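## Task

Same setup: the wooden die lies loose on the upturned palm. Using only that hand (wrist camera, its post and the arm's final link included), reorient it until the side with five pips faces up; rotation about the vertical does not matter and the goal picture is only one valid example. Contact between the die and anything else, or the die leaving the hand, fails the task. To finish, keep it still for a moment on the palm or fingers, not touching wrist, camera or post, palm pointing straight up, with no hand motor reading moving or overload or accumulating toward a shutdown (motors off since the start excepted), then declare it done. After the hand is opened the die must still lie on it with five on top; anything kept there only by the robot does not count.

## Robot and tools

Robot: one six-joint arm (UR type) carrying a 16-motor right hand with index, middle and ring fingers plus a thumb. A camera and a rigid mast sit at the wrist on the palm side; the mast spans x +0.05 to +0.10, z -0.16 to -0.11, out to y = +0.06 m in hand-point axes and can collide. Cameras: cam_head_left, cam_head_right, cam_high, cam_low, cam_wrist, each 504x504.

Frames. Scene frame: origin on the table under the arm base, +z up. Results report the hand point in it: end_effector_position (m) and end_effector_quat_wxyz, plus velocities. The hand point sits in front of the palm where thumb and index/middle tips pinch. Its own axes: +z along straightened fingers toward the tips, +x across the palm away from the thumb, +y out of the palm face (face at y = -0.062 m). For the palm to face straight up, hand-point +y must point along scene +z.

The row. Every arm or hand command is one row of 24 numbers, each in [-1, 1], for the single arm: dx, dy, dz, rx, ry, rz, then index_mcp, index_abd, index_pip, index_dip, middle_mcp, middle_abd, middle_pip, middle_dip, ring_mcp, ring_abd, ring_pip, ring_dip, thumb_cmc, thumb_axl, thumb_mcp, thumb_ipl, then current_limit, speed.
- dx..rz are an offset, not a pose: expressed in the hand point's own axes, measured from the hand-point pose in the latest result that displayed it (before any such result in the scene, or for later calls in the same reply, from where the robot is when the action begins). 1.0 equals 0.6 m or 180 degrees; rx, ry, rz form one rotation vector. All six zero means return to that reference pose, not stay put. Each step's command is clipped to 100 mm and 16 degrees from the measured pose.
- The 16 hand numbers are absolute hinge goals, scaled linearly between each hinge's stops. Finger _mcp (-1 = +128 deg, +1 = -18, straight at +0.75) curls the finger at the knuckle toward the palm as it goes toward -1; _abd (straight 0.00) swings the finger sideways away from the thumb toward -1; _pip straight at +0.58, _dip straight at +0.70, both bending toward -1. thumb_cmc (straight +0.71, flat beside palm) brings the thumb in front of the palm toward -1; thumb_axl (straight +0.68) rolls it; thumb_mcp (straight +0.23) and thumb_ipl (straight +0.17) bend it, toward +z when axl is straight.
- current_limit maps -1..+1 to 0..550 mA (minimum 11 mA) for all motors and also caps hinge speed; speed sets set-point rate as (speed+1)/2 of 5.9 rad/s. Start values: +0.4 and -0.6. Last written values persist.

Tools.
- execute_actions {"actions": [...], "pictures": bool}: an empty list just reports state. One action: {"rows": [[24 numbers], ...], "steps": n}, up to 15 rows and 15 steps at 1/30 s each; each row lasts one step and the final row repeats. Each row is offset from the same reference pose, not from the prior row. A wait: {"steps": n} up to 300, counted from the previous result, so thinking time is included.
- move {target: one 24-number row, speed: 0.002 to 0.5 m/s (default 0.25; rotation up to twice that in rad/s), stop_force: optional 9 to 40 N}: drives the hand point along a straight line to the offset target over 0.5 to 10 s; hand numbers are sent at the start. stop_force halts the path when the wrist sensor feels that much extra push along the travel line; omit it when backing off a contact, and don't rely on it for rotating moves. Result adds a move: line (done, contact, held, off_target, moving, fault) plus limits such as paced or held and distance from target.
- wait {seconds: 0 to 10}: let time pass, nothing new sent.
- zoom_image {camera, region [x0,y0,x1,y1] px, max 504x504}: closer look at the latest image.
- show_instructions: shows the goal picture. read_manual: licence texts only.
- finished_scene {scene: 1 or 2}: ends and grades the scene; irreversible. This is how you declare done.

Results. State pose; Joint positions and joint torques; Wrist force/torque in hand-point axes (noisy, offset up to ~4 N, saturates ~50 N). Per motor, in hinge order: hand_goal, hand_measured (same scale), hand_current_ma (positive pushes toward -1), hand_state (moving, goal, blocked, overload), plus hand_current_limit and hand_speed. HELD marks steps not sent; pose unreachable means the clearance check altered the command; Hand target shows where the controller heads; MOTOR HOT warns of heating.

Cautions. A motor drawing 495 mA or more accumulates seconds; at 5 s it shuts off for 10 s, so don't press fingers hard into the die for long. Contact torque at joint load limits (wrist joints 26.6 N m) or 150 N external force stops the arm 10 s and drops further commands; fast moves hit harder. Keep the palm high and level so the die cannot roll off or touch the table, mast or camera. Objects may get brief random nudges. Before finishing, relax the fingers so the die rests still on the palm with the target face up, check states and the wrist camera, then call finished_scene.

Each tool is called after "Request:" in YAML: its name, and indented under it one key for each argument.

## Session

Request:
execute_actions:
  actions: []

Scene clock: 0.00 s of 4800.00 s.
end_effector_position=(+0.6017, +0.0585, +0.4255) hand_goal=(+0.046, +0.000, -0.008, +0.280, +0.046, +0.000, -0.008, +0.280, +0.046, +0.000, -0.008, +0.280, -0.104, +0.266, +0.032, -0.018) hand_measured=(+0.062, +0.000, -0.006, +0.282, +0.062, +0.000, -0.006, +0.282, +0.060, +0.000, -0.006, +0.282, -0.088, +0.270, +0.034, -0.016) hand_current_ma=(+88, +0, +14, +13, +90, +0, +13, +14, +79, +0, +13, +14, +77, +25, +14, +13) hand_state=(goal, goal, goal, goal, goal, goal, goal, goal, goal, goal, goal, goal, goal, goal, goal, goal) hand_current_limit=0.40 hand_speed=-0.60 end_effector_quat_wxyz=(+0.503, +0.459, +0.516, +0.521) end_effector_velocity=(+0.000, -0.001, -0.000) end_effector_angular_velocity=(-0.000, +0.001, -0.001)
Joint positions: [-0.189 -1.175  2.212 -4.219 -1.296 -0.026]
Joint velocities: [-0.001 -0.    -0.     0.001 -0.    -0.   ]
Joint torques (N m, as the arm reports them, + toward a larger angle): no reading
Wrist force (N, on the end effector, along its own x y z axes, offset not removed): no reading
Wrist torque (N m, same axes, about the end effector's origin, offset not removed): no reading
Hand target: +0.602, +0.058, +0.425; +0.503, +0.459, +0.516, +0.521

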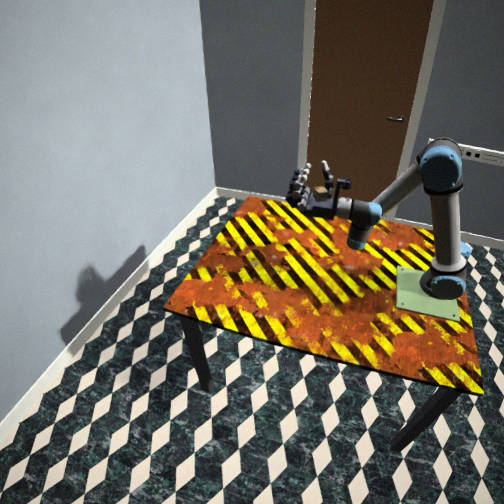

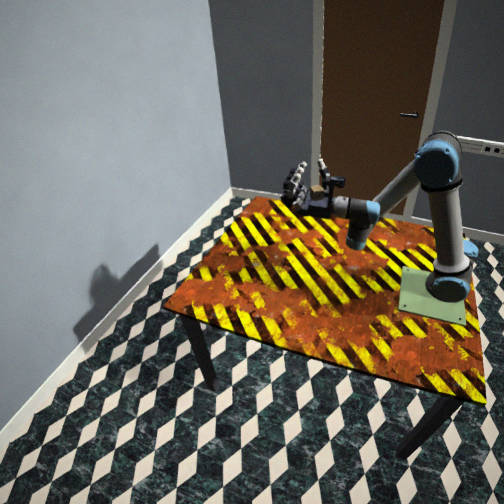

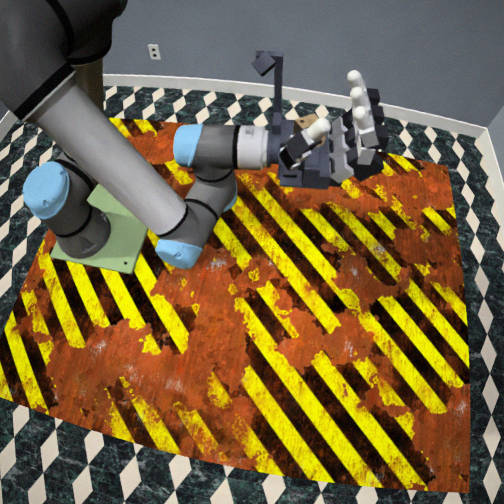

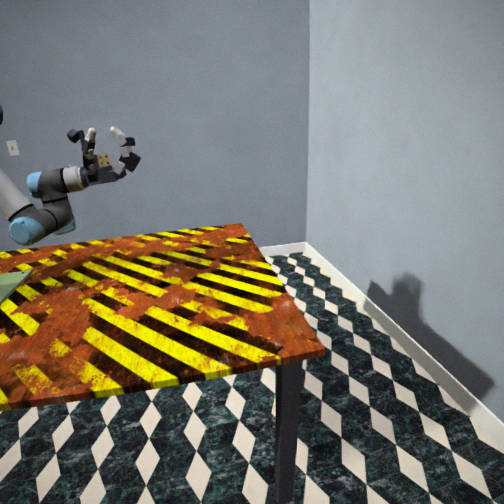

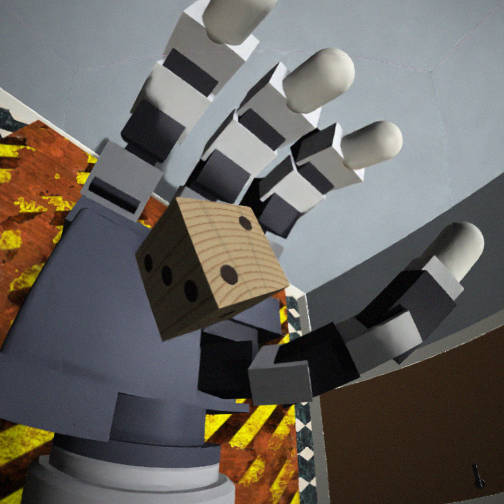

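Request:
zoom_image:
  camera: "cam_wrist"
  region: [100, 160, 320, 380]

Request:
zoom_image:
  camera: "cam_low"
  region: [60, 110, 160, 210]

Request:
zoom_image:
  camera: "cam_head_left"
  region: [270, 140, 370, 240]

Region (100, 160, 320, 380) of cam_wrist's 504x504 image, scaled by 2.291, with more detail than that image has.

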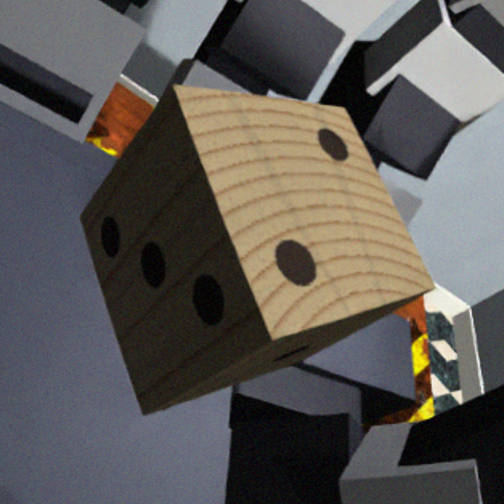

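Region (60, 110, 160, 210) of cam_low's 504x504 image, scaled by 5.040, with more detail than that image has.

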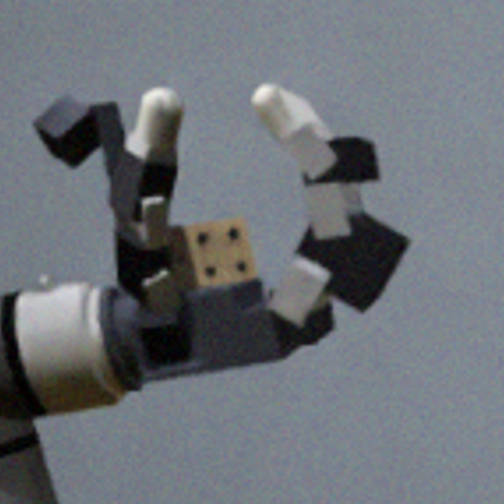

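Region (270, 140, 370, 240) of cam_head_left's 504x504 image, scaled by 5.040, with more detail than that image has.

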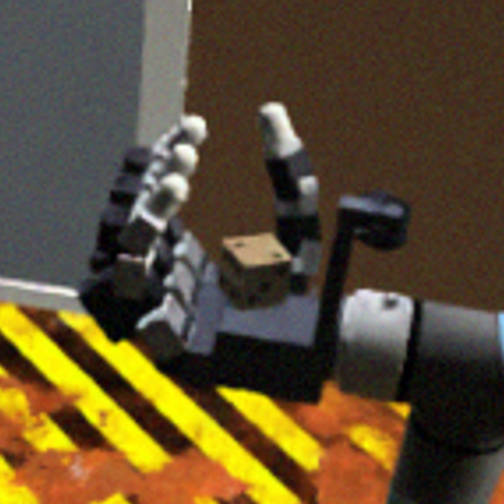

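Request:
move:
  target: [0,0,0,0.18,0,0,0.75,0,-0.6,0.4,0.75,0,-0.6,0.4,0.75,0,-0.6,0.4,-0.104,0.266,0.032,-0.018,0.4,-0.3]
  speed: 0.15

Request:
zoom_image:
  camera: "cam_wrist"
  region: [80, 40, 320, 280]

Request:
zoom_image:
  camera: "cam_low"
  region: [60, 110, 160, 210]

Scene clock: 3.80 s of 4800.00 s.
end_effector_position=(+0.6017, +0.0585, +0.4257) hand_goal=(+0.750, +0.000, -0.600, +0.400, +0.750, +0.000, -0.600, +0.400, +0.750, +0.000, -0.600, +0.400, -0.104, +0.266, +0.032, -0.018) hand_measured=(+0.758, +0.000, -0.594, +0.398, +0.760, +0.000, -0.594, +0.398, +0.758, +0.000, -0.596, +0.398, -0.090, +0.270, +0.032, -0.016) hand_current_ma=(+46, +0, +27, -14, +55, +0, +26, -15, +45, +0, +23, -15, +71, +24, -3, +9) hand_state=(goal, goal, goal, goal, goal, goal, goal, goal, goal, goal, goal, goal, goal, goal, goal, goal) hand_current_limit=0.40 hand_speed=-0.30 end_effector_quat_wxyz=(+0.355, +0.580, +0.640, +0.356) end_effector_velocity=(+0.001, +0.000, -0.000) end_effector_angular_velocity=(-0.000, +0.015, +0.000)
Joint positions: [-0.187 -1.647  2.241 -3.197 -1.356 -0.17 ]
Joint velocities: [ 0.001 -0.007 -0.006  0.028 -0.002 -0.002]
Joint torques (N m, as the arm reports them, + toward a larger angle): [  7.47 -24.1  -27.47  -1.68  -1.26  -1.53]
Wrist force (N, on the end effector, along its own x y z axes, offset not removed): [4.2 -1.7 1.2]
Wrist torque (N m, same axes, about the end effector's origin, offset not removed): [-0.24 -0.36 0.40]
Hand target: +0.602, +0.058, +0.426; +0.355, +0.581, +0.640, +0.356
Off the commanded pose: 0.000 m, 0 deg.
move: done

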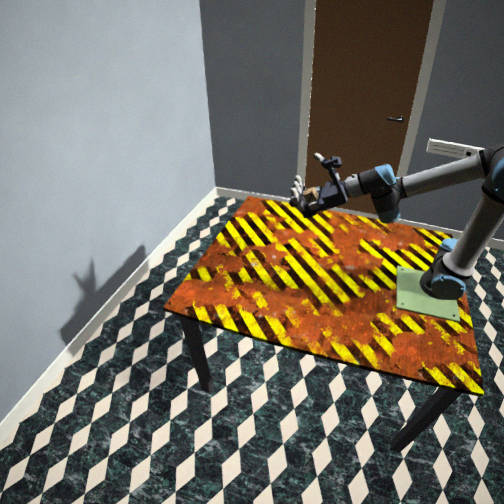

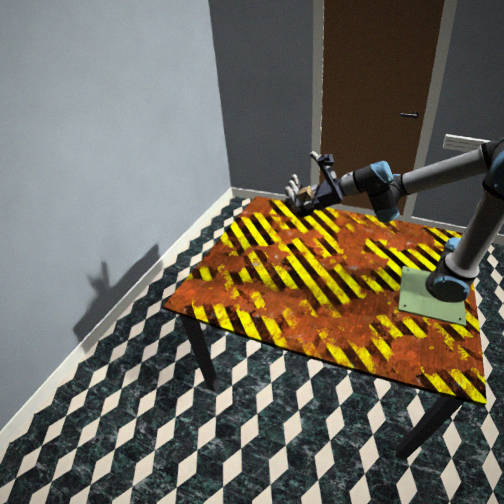

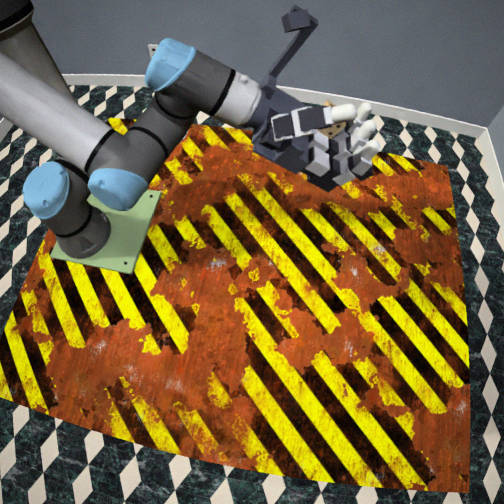

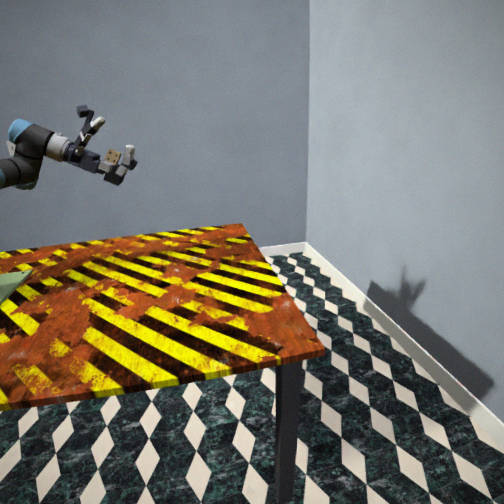

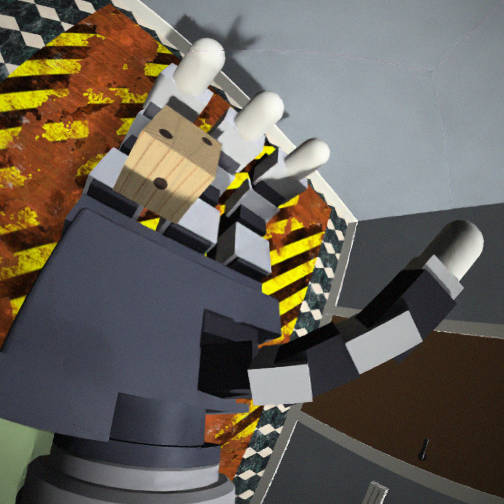

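Region (80, 40, 320, 280) of cam_wrist's 504x504 image, scaled by 2.100, with more detail than that image has.

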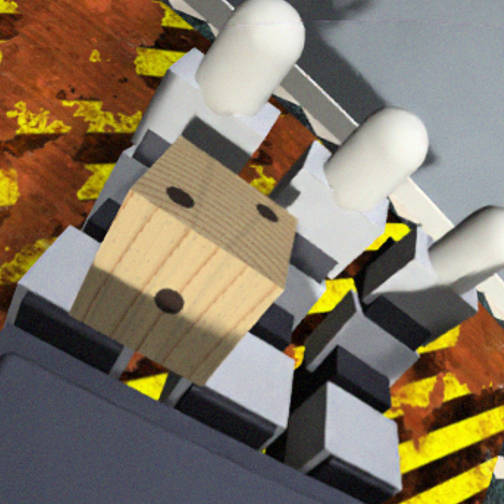

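Region (60, 110, 160, 210) of cam_low's 504x504 image, scaled by 5.040, with more detail than that image has.

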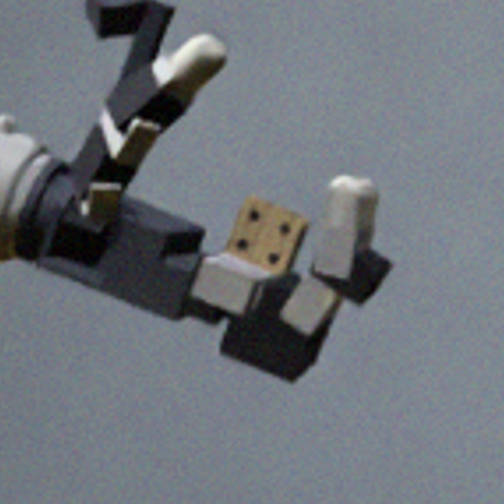

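Request:
move:
  target: [0,0,0,0,0,0,-0.45,0,0.1,0.4,-0.45,0,0.1,0.4,-0.45,0,0.1,0.4,-0.104,0.266,0.032,-0.018,0.4,-0.65]

Request:
zoom_image:
  camera: "cam_wrist"
  region: [60, 60, 360, 360]

Request:
zoom_image:
  camera: "cam_low"
  region: [60, 110, 160, 210]

Scene clock: 8.33 s of 4800.00 s.
end_effector_position=(+0.6017, +0.0585, +0.4257) hand_goal=(-0.450, +0.000, +0.100, +0.400, -0.450, +0.000, +0.100, +0.400, -0.450, +0.000, +0.100, +0.400, -0.104, +0.266, +0.032, -0.018) hand_measured=(-0.434, +0.000, +0.100, +0.398, -0.080, +0.004, +0.100, +0.398, -0.066, -0.002, +0.100, +0.398, -0.090, +0.270, +0.032, -0.016) hand_current_ma=(+86, +0, -2, -13, +385, +19, -2, -14, +385, -9, -2, -14, +71, +24, -3, +9) hand_state=(goal, goal, goal, goal, blocked, goal, goal, goal, blocked, goal, goal, goal, goal, goal, goal, goal) hand_current_limit=0.40 hand_speed=-0.65 end_effector_quat_wxyz=(+0.355, +0.580, +0.640, +0.356) end_effector_velocity=(+0.000, -0.000, +0.000) end_effector_angular_velocity=(-0.000, -0.000, -0.000)
Joint positions: [-0.187 -1.647  2.241 -3.197 -1.356 -0.17 ]
Joint velocities: [-0.001 -0.    -0.     0.     0.    -0.   ]
Joint torques (N m, as the arm reports them, + toward a larger angle): [ -6.28 -10.09 -15.98  -4.37   1.55   1.26]
Wrist force (N, on the end effector, along its own x y z axes, offset not removed): [-0.5 -3.3 -1.4]
Wrist torque (N m, same axes, about the end effector's origin, offset not removed): [-0.05 0.26 -0.14]
Hand target: +0.602, +0.058, +0.426; +0.355, +0.580, +0.640, +0.356
Off the commanded pose: 0.000 m, 0 deg.
move: done

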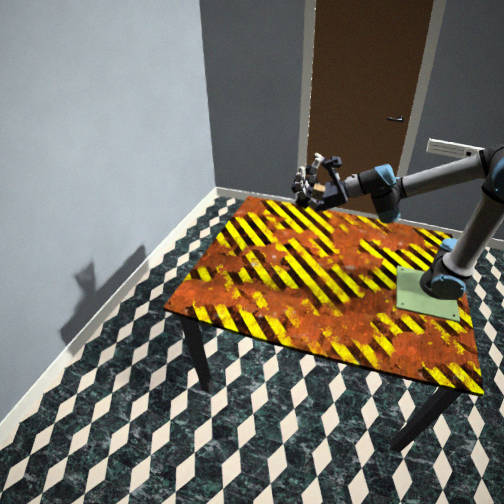

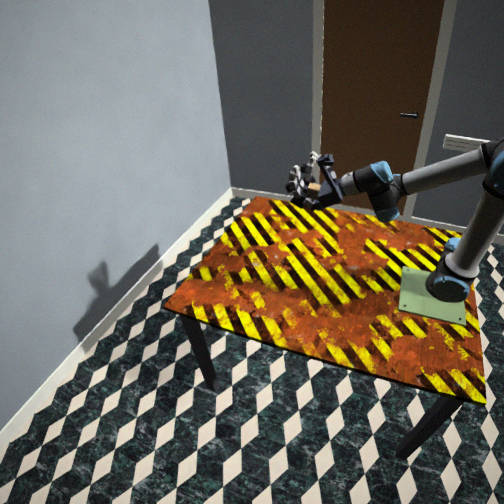

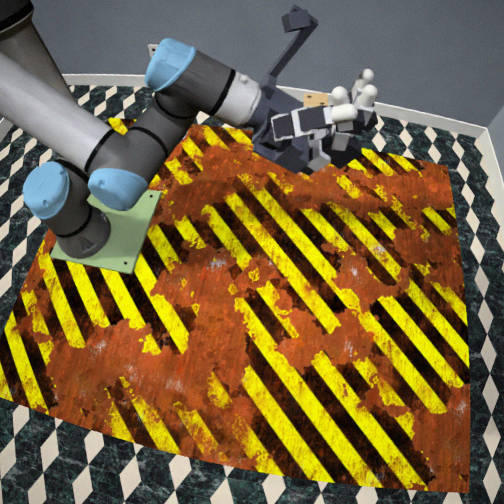

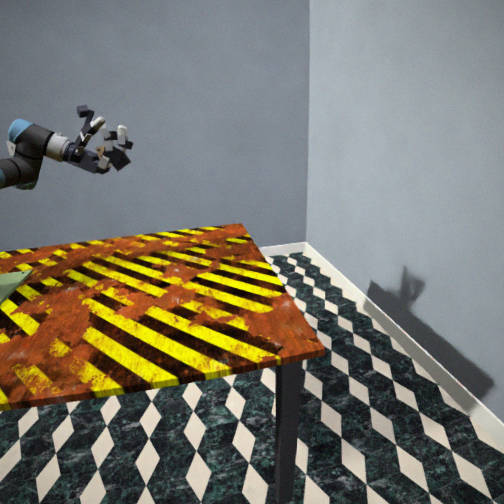

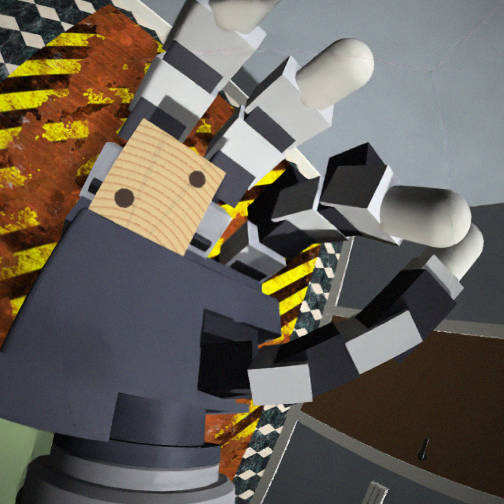

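Region (60, 60, 360, 360) of cam_wrist's 504x504 image, scaled by 1.680, with more detail than that image has.

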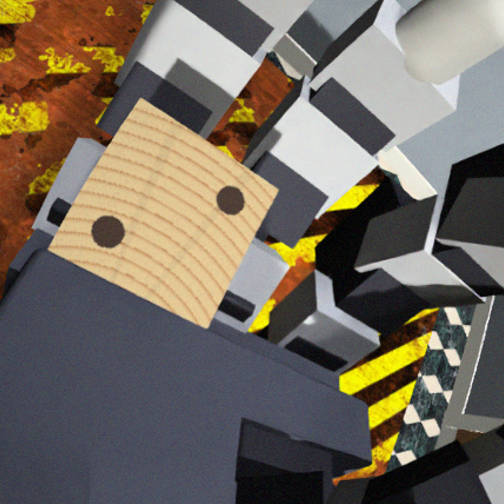

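Region (60, 110, 160, 210) of cam_low's 504x504 image, scaled by 5.040, with more detail than that image has.

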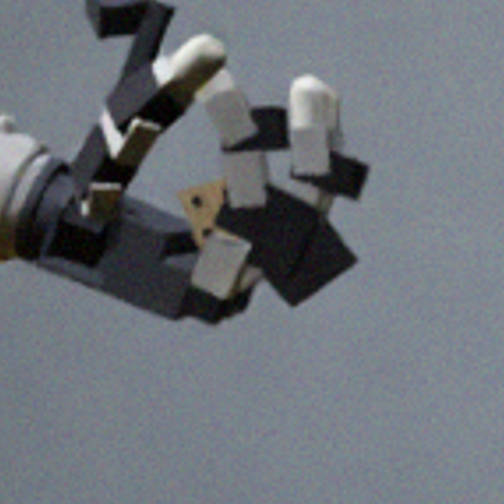

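Request:
move:
  target: [0,0,0,-0.2,0,0,-0.05,0,0.1,0.4,-0.05,0,0.1,0.4,-0.05,0,0.1,0.4,-0.104,0.266,0.032,-0.018,0.4,-0.65]
  speed: 0.15

Request:
zoom_image:
  camera: "cam_wrist"
  region: [60, 60, 360, 360]

Request:
zoom_image:
  camera: "cam_head_left"
  region: [270, 140, 370, 240]

Scene clock: 12.27 s of 4800.00 s.
end_effector_position=(+0.6016, +0.0585, +0.4254) hand_goal=(-0.050, +0.000, +0.100, +0.400, -0.050, +0.000, +0.100, +0.400, -0.050, +0.000, +0.100, +0.400, -0.104, +0.266, +0.032, -0.018) hand_measured=(-0.042, +0.000, +0.100, +0.398, -0.040, +0.002, +0.100, +0.398, -0.040, -0.002, +0.100, +0.398, -0.090, +0.270, +0.032, -0.016) hand_current_ma=(+41, +0, -2, -13, +53, +13, -2, -14, +54, -9, -2, -14, +70, +24, -3, +9) hand_state=(goal, goal, goal, goal, goal, goal, goal, goal, goal, goal, goal, goal, goal, goal, goal, goal) hand_current_limit=0.40 hand_speed=-0.65 end_effector_quat_wxyz=(+0.517, +0.443, +0.499, +0.537) end_effector_velocity=(+0.000, -0.000, +0.000) end_effector_angular_velocity=(+0.001, -0.011, +0.000)
Joint positions: [-0.186 -1.122  2.181 -4.307 -1.298 -0.009]
Joint velocities: [ 0.001  0.009 -0.007 -0.014 -0.001  0.003]
Joint torques (N m, as the arm reports them, + toward a larger angle): [  8.1  -21.3  -18.23  -3.18  -1.37   1.13]
Wrist force (N, on the end effector, along its own x y z axes, offset not removed): [-0.5 0.5 -2.1]
Wrist torque (N m, same axes, about the end effector's origin, offset not removed): [0.23 0.28 -0.15]
Hand target: +0.602, +0.059, +0.425; +0.517, +0.442, +0.499, +0.537
Off the commanded pose: 0.000 m, 0 deg.
move: done

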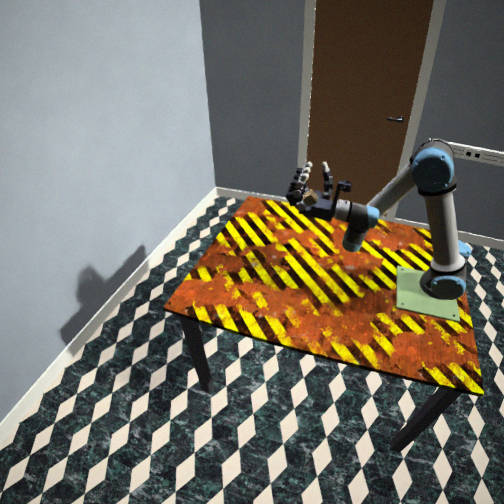

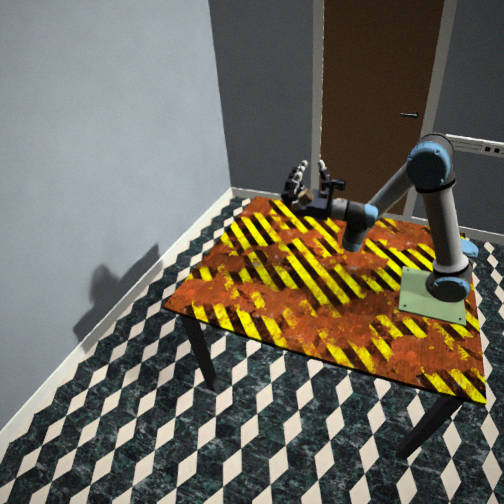

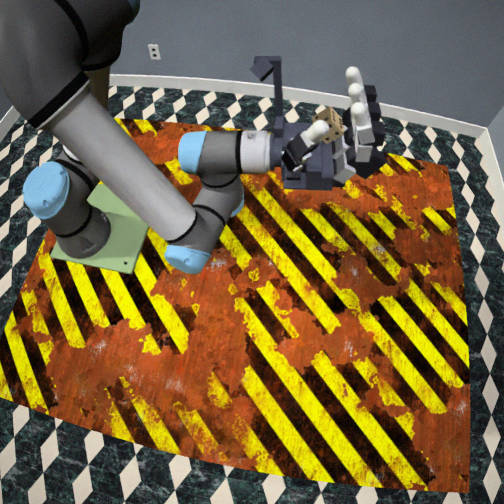

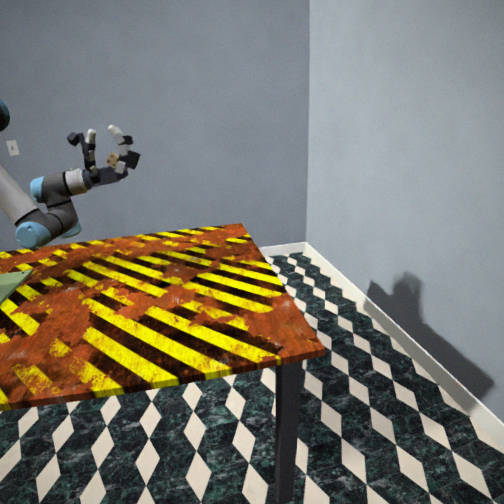

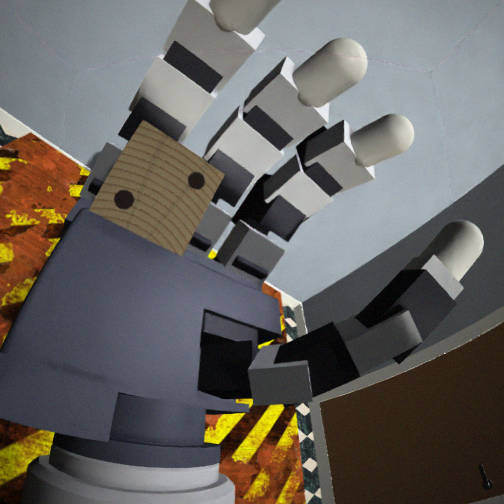

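Region (60, 60, 360, 360) of cam_wrist's 504x504 image, scaled by 1.680, with more detail than that image has.

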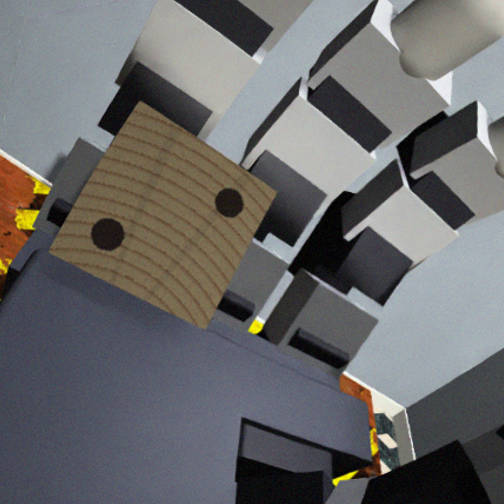

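Region (270, 140, 370, 240) of cam_head_left's 504x504 image, scaled by 5.040, with more detail than that image has.

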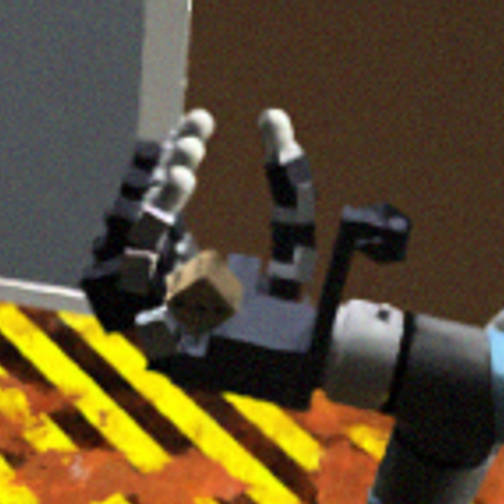

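Request:
move:
  target: [0,0,0,-0.09,0,0,-0.05,0,0.1,0.4,-0.05,0,0.1,0.4,-0.05,0,0.1,0.4,-0.104,0.266,0.032,-0.018,0.4,-0.65]
  speed: 0.1

Request:
zoom_image:
  camera: "cam_head_left"
  region: [270, 140, 370, 240]

Scene clock: 15.10 s of 4800.00 s.
end_effector_position=(+0.6015, +0.0585, +0.4253) hand_goal=(-0.050, +0.000, +0.100, +0.400, -0.050, +0.000, +0.100, +0.400, -0.050, +0.000, +0.100, +0.400, -0.104, +0.266, +0.032, -0.018) hand_measured=(-0.044, +0.000, +0.100, +0.398, -0.042, +0.002, +0.100, +0.398, -0.042, -0.002, +0.100, +0.398, -0.090, +0.270, +0.032, -0.016) hand_current_ma=(+32, +0, -2, -13, +44, +13, -2, -14, +52, -9, -2, -14, +70, +20, -3, +9) hand_state=(goal, goal, goal, goal, goal, goal, goal, goal, goal, goal, goal, goal, goal, goal, goal, goal) hand_current_limit=0.40 hand_speed=-0.65 end_effector_quat_wxyz=(+0.574, +0.366, +0.419, +0.601) end_effector_velocity=(+0.000, -0.000, +0.000) end_effector_angular_velocity=(+0.001, -0.009, -0.000)
Joint positions: [-0.166 -0.914  1.992 -4.616 -1.326  0.061]
Joint velocities: [ 0.001  0.006 -0.008 -0.008 -0.002  0.002]
Joint torques (N m, as the arm reports them, + toward a larger angle): [  6.33 -28.48 -18.45  -2.5   -1.44   1.19]
Wrist force (N, on the end effector, along its own x y z axes, offset not removed): [1.4 -2.4 -3.3]
Wrist torque (N m, same axes, about the end effector's origin, offset not removed): [-0.11 0.04 0.13]
Hand target: +0.601, +0.059, +0.425; +0.574, +0.365, +0.418, +0.602
Off the commanded pose: 0.000 m, 0 deg.
move: done

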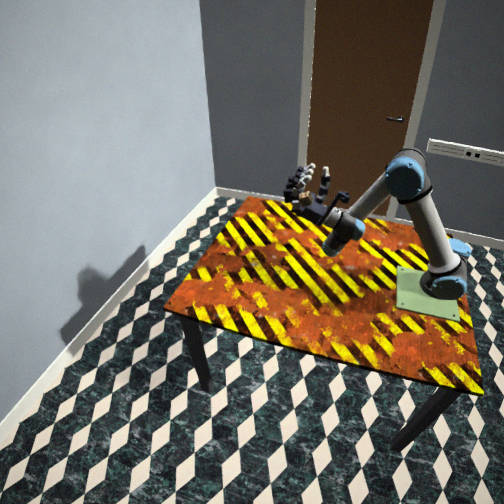

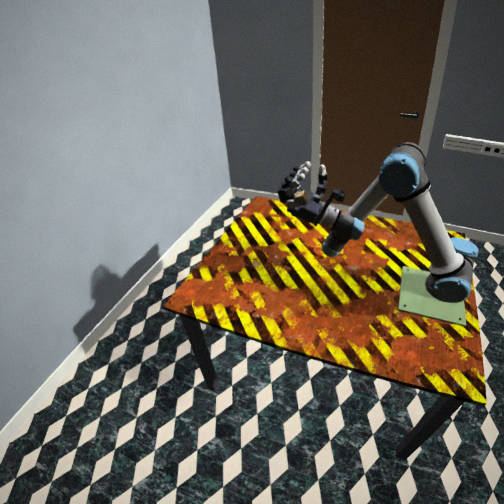

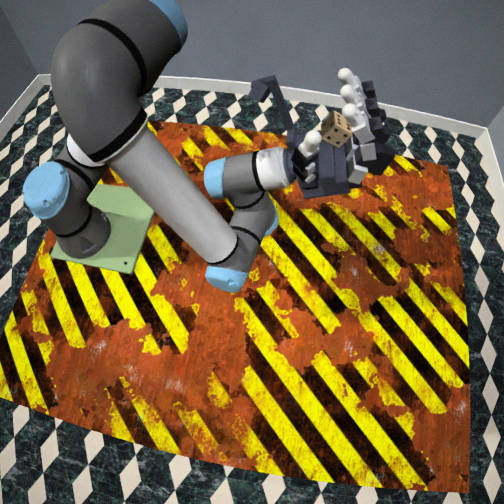

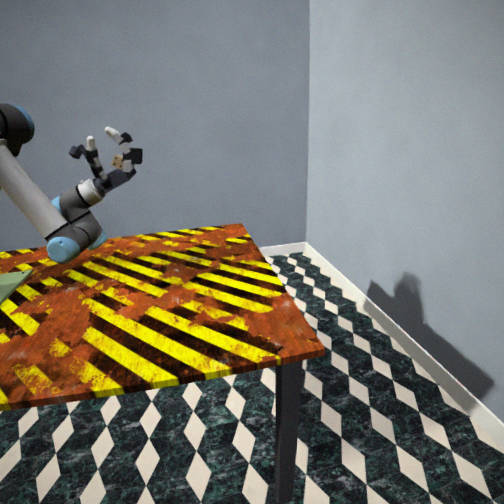

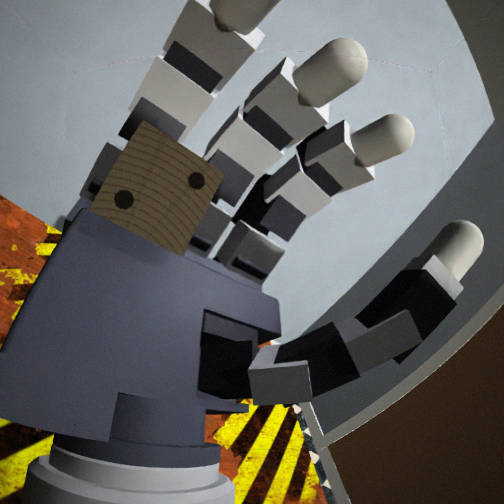

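Region (270, 140, 370, 240) of cam_head_left's 504x504 image, scaled by 5.040, with more detail than that image has.

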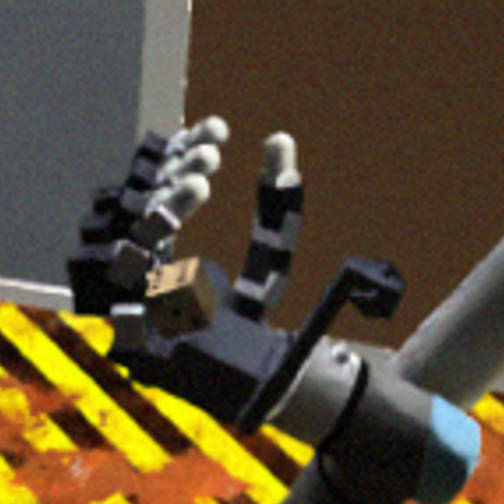

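Request:
move:
  target: [0,0,0,0.4,0,0,0.75,0,-0.7,0.5,0.75,0,-0.7,0.5,0.75,0,-0.7,0.5,-0.104,0.266,0.032,-0.018,0.4,-0.8]
  speed: 0.2

Request:
zoom_image:
  camera: "cam_wrist"
  region: [80, 40, 320, 280]

Request:
zoom_image:
  camera: "cam_low"
  region: [50, 90, 170, 210]

Scene clock: 22.10 s of 4800.00 s.
end_effector_position=(+0.6016, +0.0585, +0.4258) hand_goal=(+0.750, +0.000, -0.700, +0.500, +0.750, +0.000, -0.700, +0.500, +0.750, +0.000, -0.700, +0.500, -0.104, +0.266, +0.032, -0.018) hand_measured=(+0.758, +0.000, -0.694, +0.498, +0.758, +0.002, -0.696, +0.498, +0.758, -0.002, -0.694, +0.498, -0.094, +0.270, +0.030, -0.016) hand_current_ma=(+43, +0, +26, -13, +47, +13, +25, -13, +46, -9, +26, -14, +56, +20, -11, +8) hand_state=(goal, goal, goal, goal, goal, goal, goal, goal, goal, goal, goal, goal, goal, goal, goal, goal) hand_current_limit=0.40 hand_speed=-0.80 end_effector_quat_wxyz=(+0.250, +0.633, +0.692, +0.241) end_effector_velocity=(+0.001, -0.000, -0.001) end_effector_angular_velocity=(+0.000, +0.013, -0.000)
Joint positions: [-0.159 -1.756  2.046 -2.551 -1.444 -0.211]
Joint velocities: [ 0.001  0.002 -0.01   0.021 -0.002 -0.   ]
Joint torques (N m, as the arm reports them, + toward a larger angle): [  6.65  -8.16 -29.47  -1.92  -1.09  -1.47]
Wrist force (N, on the end effector, along its own x y z axes, offset not removed): [-2.4 -2.0 -5.0]
Wrist torque (N m, same axes, about the end effector's origin, offset not removed): [0.17 0.66 -0.28]
Hand target: +0.602, +0.058, +0.426; +0.250, +0.633, +0.692, +0.240
Off the commanded pose: 0.001 m, 0 deg.
move: done

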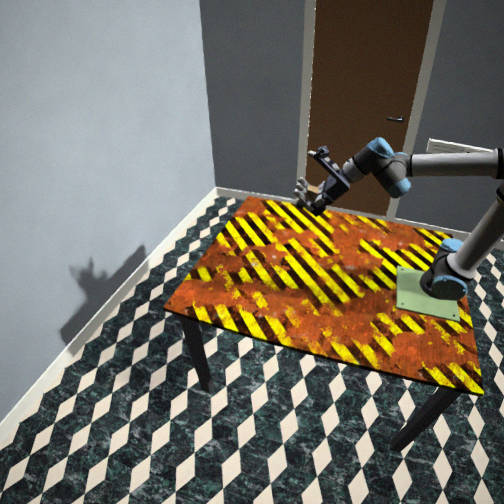

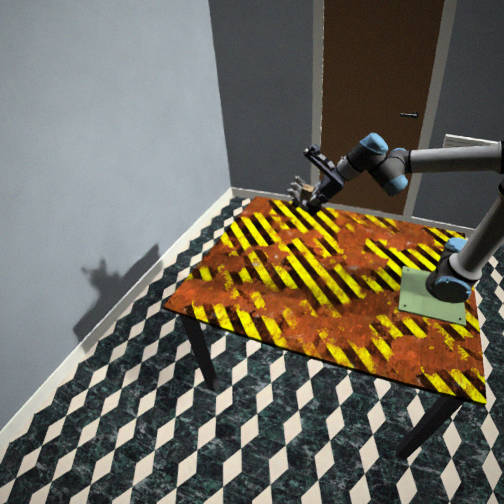

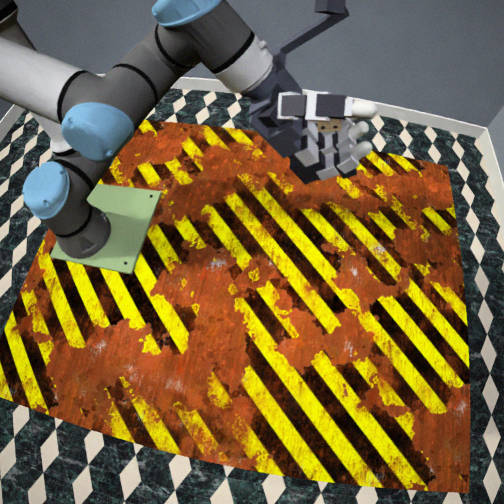

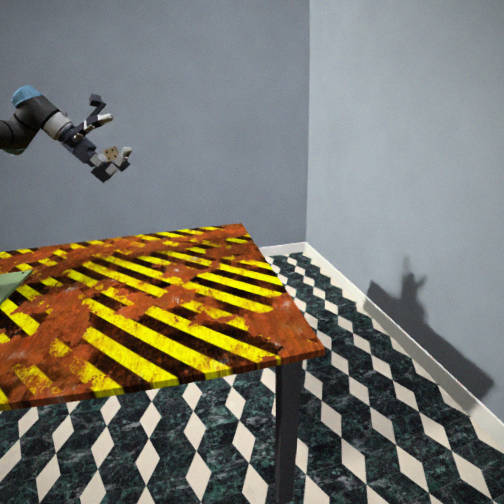

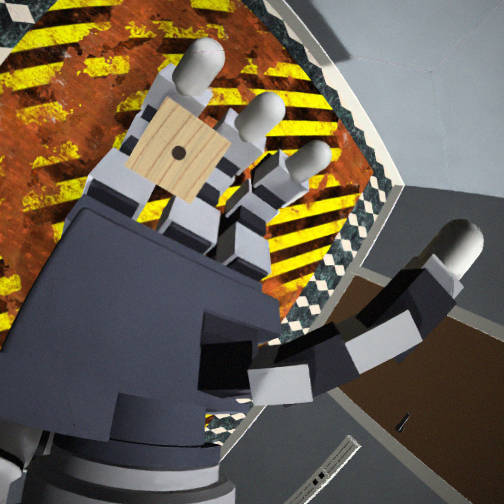

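Region (80, 40, 320, 280) of cam_wrist's 504x504 image, scaled by 2.100, with more detail than that image has.

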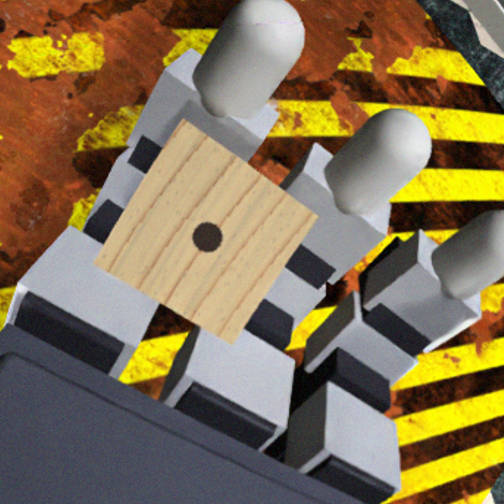

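Region (50, 90, 170, 210) of cam_low's 504x504 image, scaled by 4.200, with more detail than that image has.

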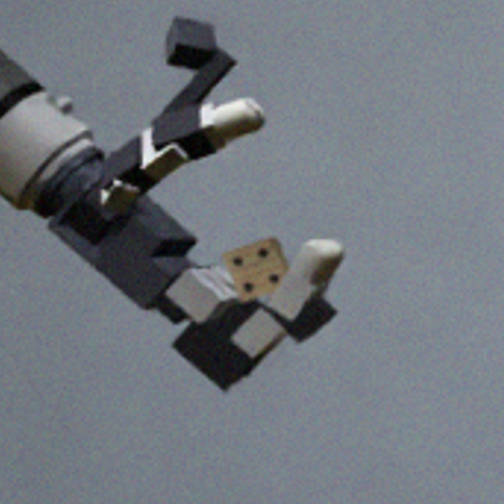

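Request:
move:
  target: [0,0,0,0,0,0,0.75,0,0.45,-0.65,0.75,0,0.45,-0.65,0.75,0,0.45,-0.65,-0.104,0.266,0.032,-0.018,0.4,-0.8]

Request:
zoom_image:
  camera: "cam_wrist"
  region: [80, 20, 320, 260]

Request:
zoom_image:
  camera: "cam_low"
  region: [50, 90, 170, 210]

Scene clock: 26.10 s of 4800.00 s.
end_effector_position=(+0.6016, +0.0585, +0.4258) hand_goal=(+0.750, +0.000, +0.450, -0.650, +0.750, +0.000, +0.450, -0.650, +0.750, +0.000, +0.450, -0.650, -0.104, +0.266, +0.032, -0.018) hand_measured=(+0.758, +0.000, +0.450, -0.646, +0.758, +0.002, +0.450, -0.644, +0.758, -0.002, +0.450, -0.640, -0.094, +0.270, +0.030, -0.016) hand_current_ma=(+43, +0, -3, +19, +47, +13, +1, +26, +46, -9, +5, +48, +55, +20, -11, +8) hand_state=(goal, goal, goal, goal, goal, goal, goal, goal, goal, goal, goal, goal, goal, goal, goal, goal) hand_current_limit=0.40 hand_speed=-0.80 end_effector_quat_wxyz=(+0.250, +0.633, +0.692, +0.241) end_effector_velocity=(+0.000, +0.000, +0.000) end_effector_angular_velocity=(-0.000, -0.001, +0.001)
Joint positions: [-0.159 -1.756  2.046 -2.551 -1.444 -0.211]
Joint velocities: [ 0.001  0.    -0.    -0.001 -0.     0.   ]
Joint torques (N m, as the arm reports them, + toward a larger angle): [ -6.31 -21.58 -18.73  -4.8    1.62   1.18]
Wrist force (N, on the end effector, along its own x y z axes, offset not removed): [-0.7 -0.5 0.9]
Wrist torque (N m, same axes, about the end effector's origin, offset not removed): [-0.13 0.25 -0.02]
Hand target: +0.602, +0.058, +0.426; +0.250, +0.633, +0.692, +0.241
Off the commanded pose: 0.000 m, 0 deg.
move: done

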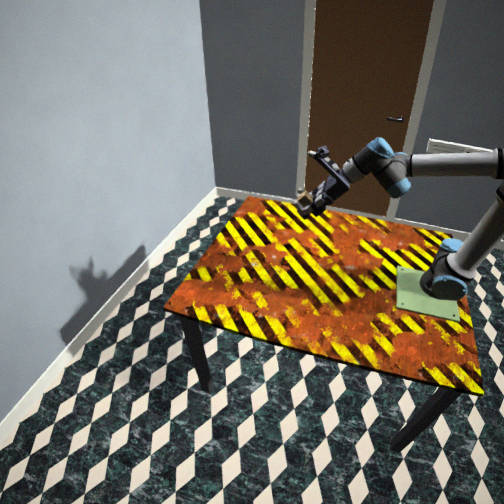

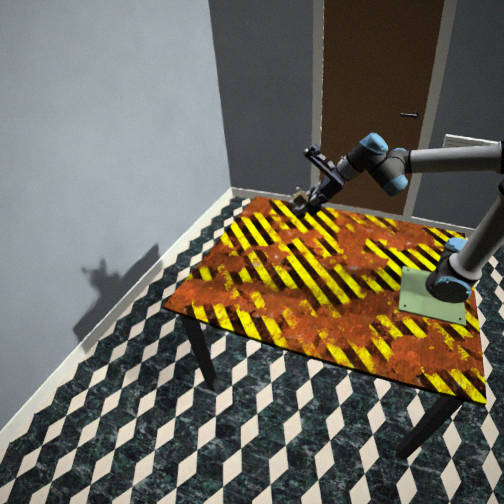

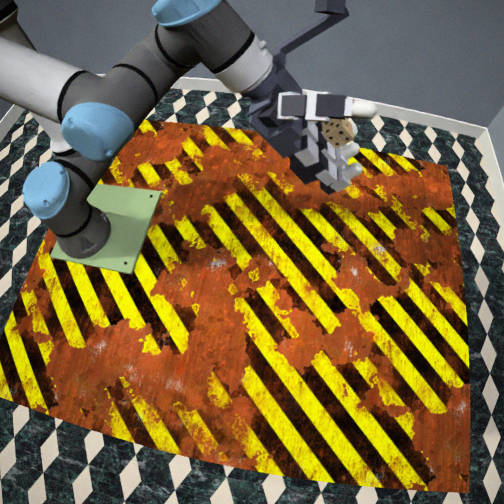

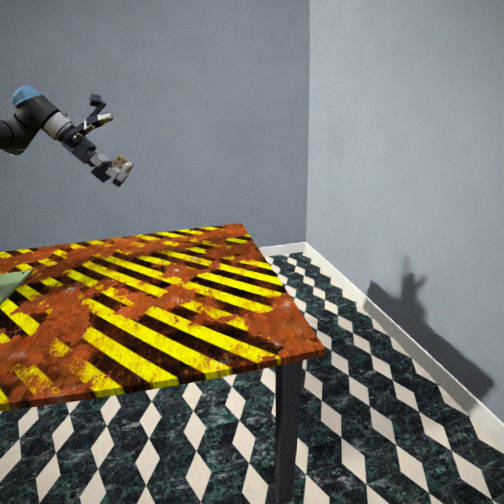

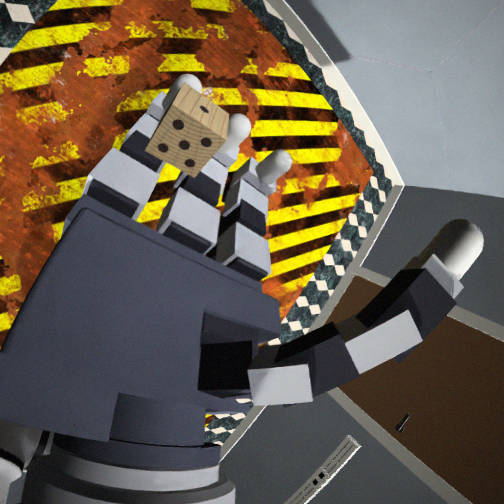

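Region (80, 20, 320, 260) of cam_wrist's 504x504 image, scaled by 2.100, with more detail than that image has.

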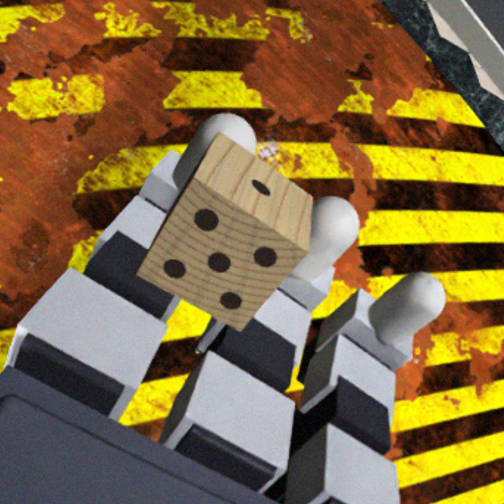

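Region (50, 90, 170, 210) of cam_low's 504x504 image, scaled by 4.200, with more detail than that image has.

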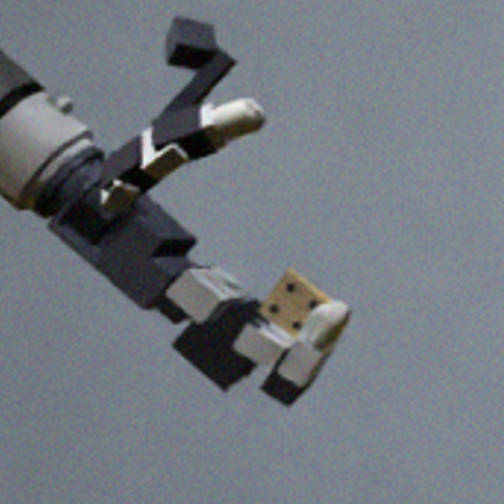

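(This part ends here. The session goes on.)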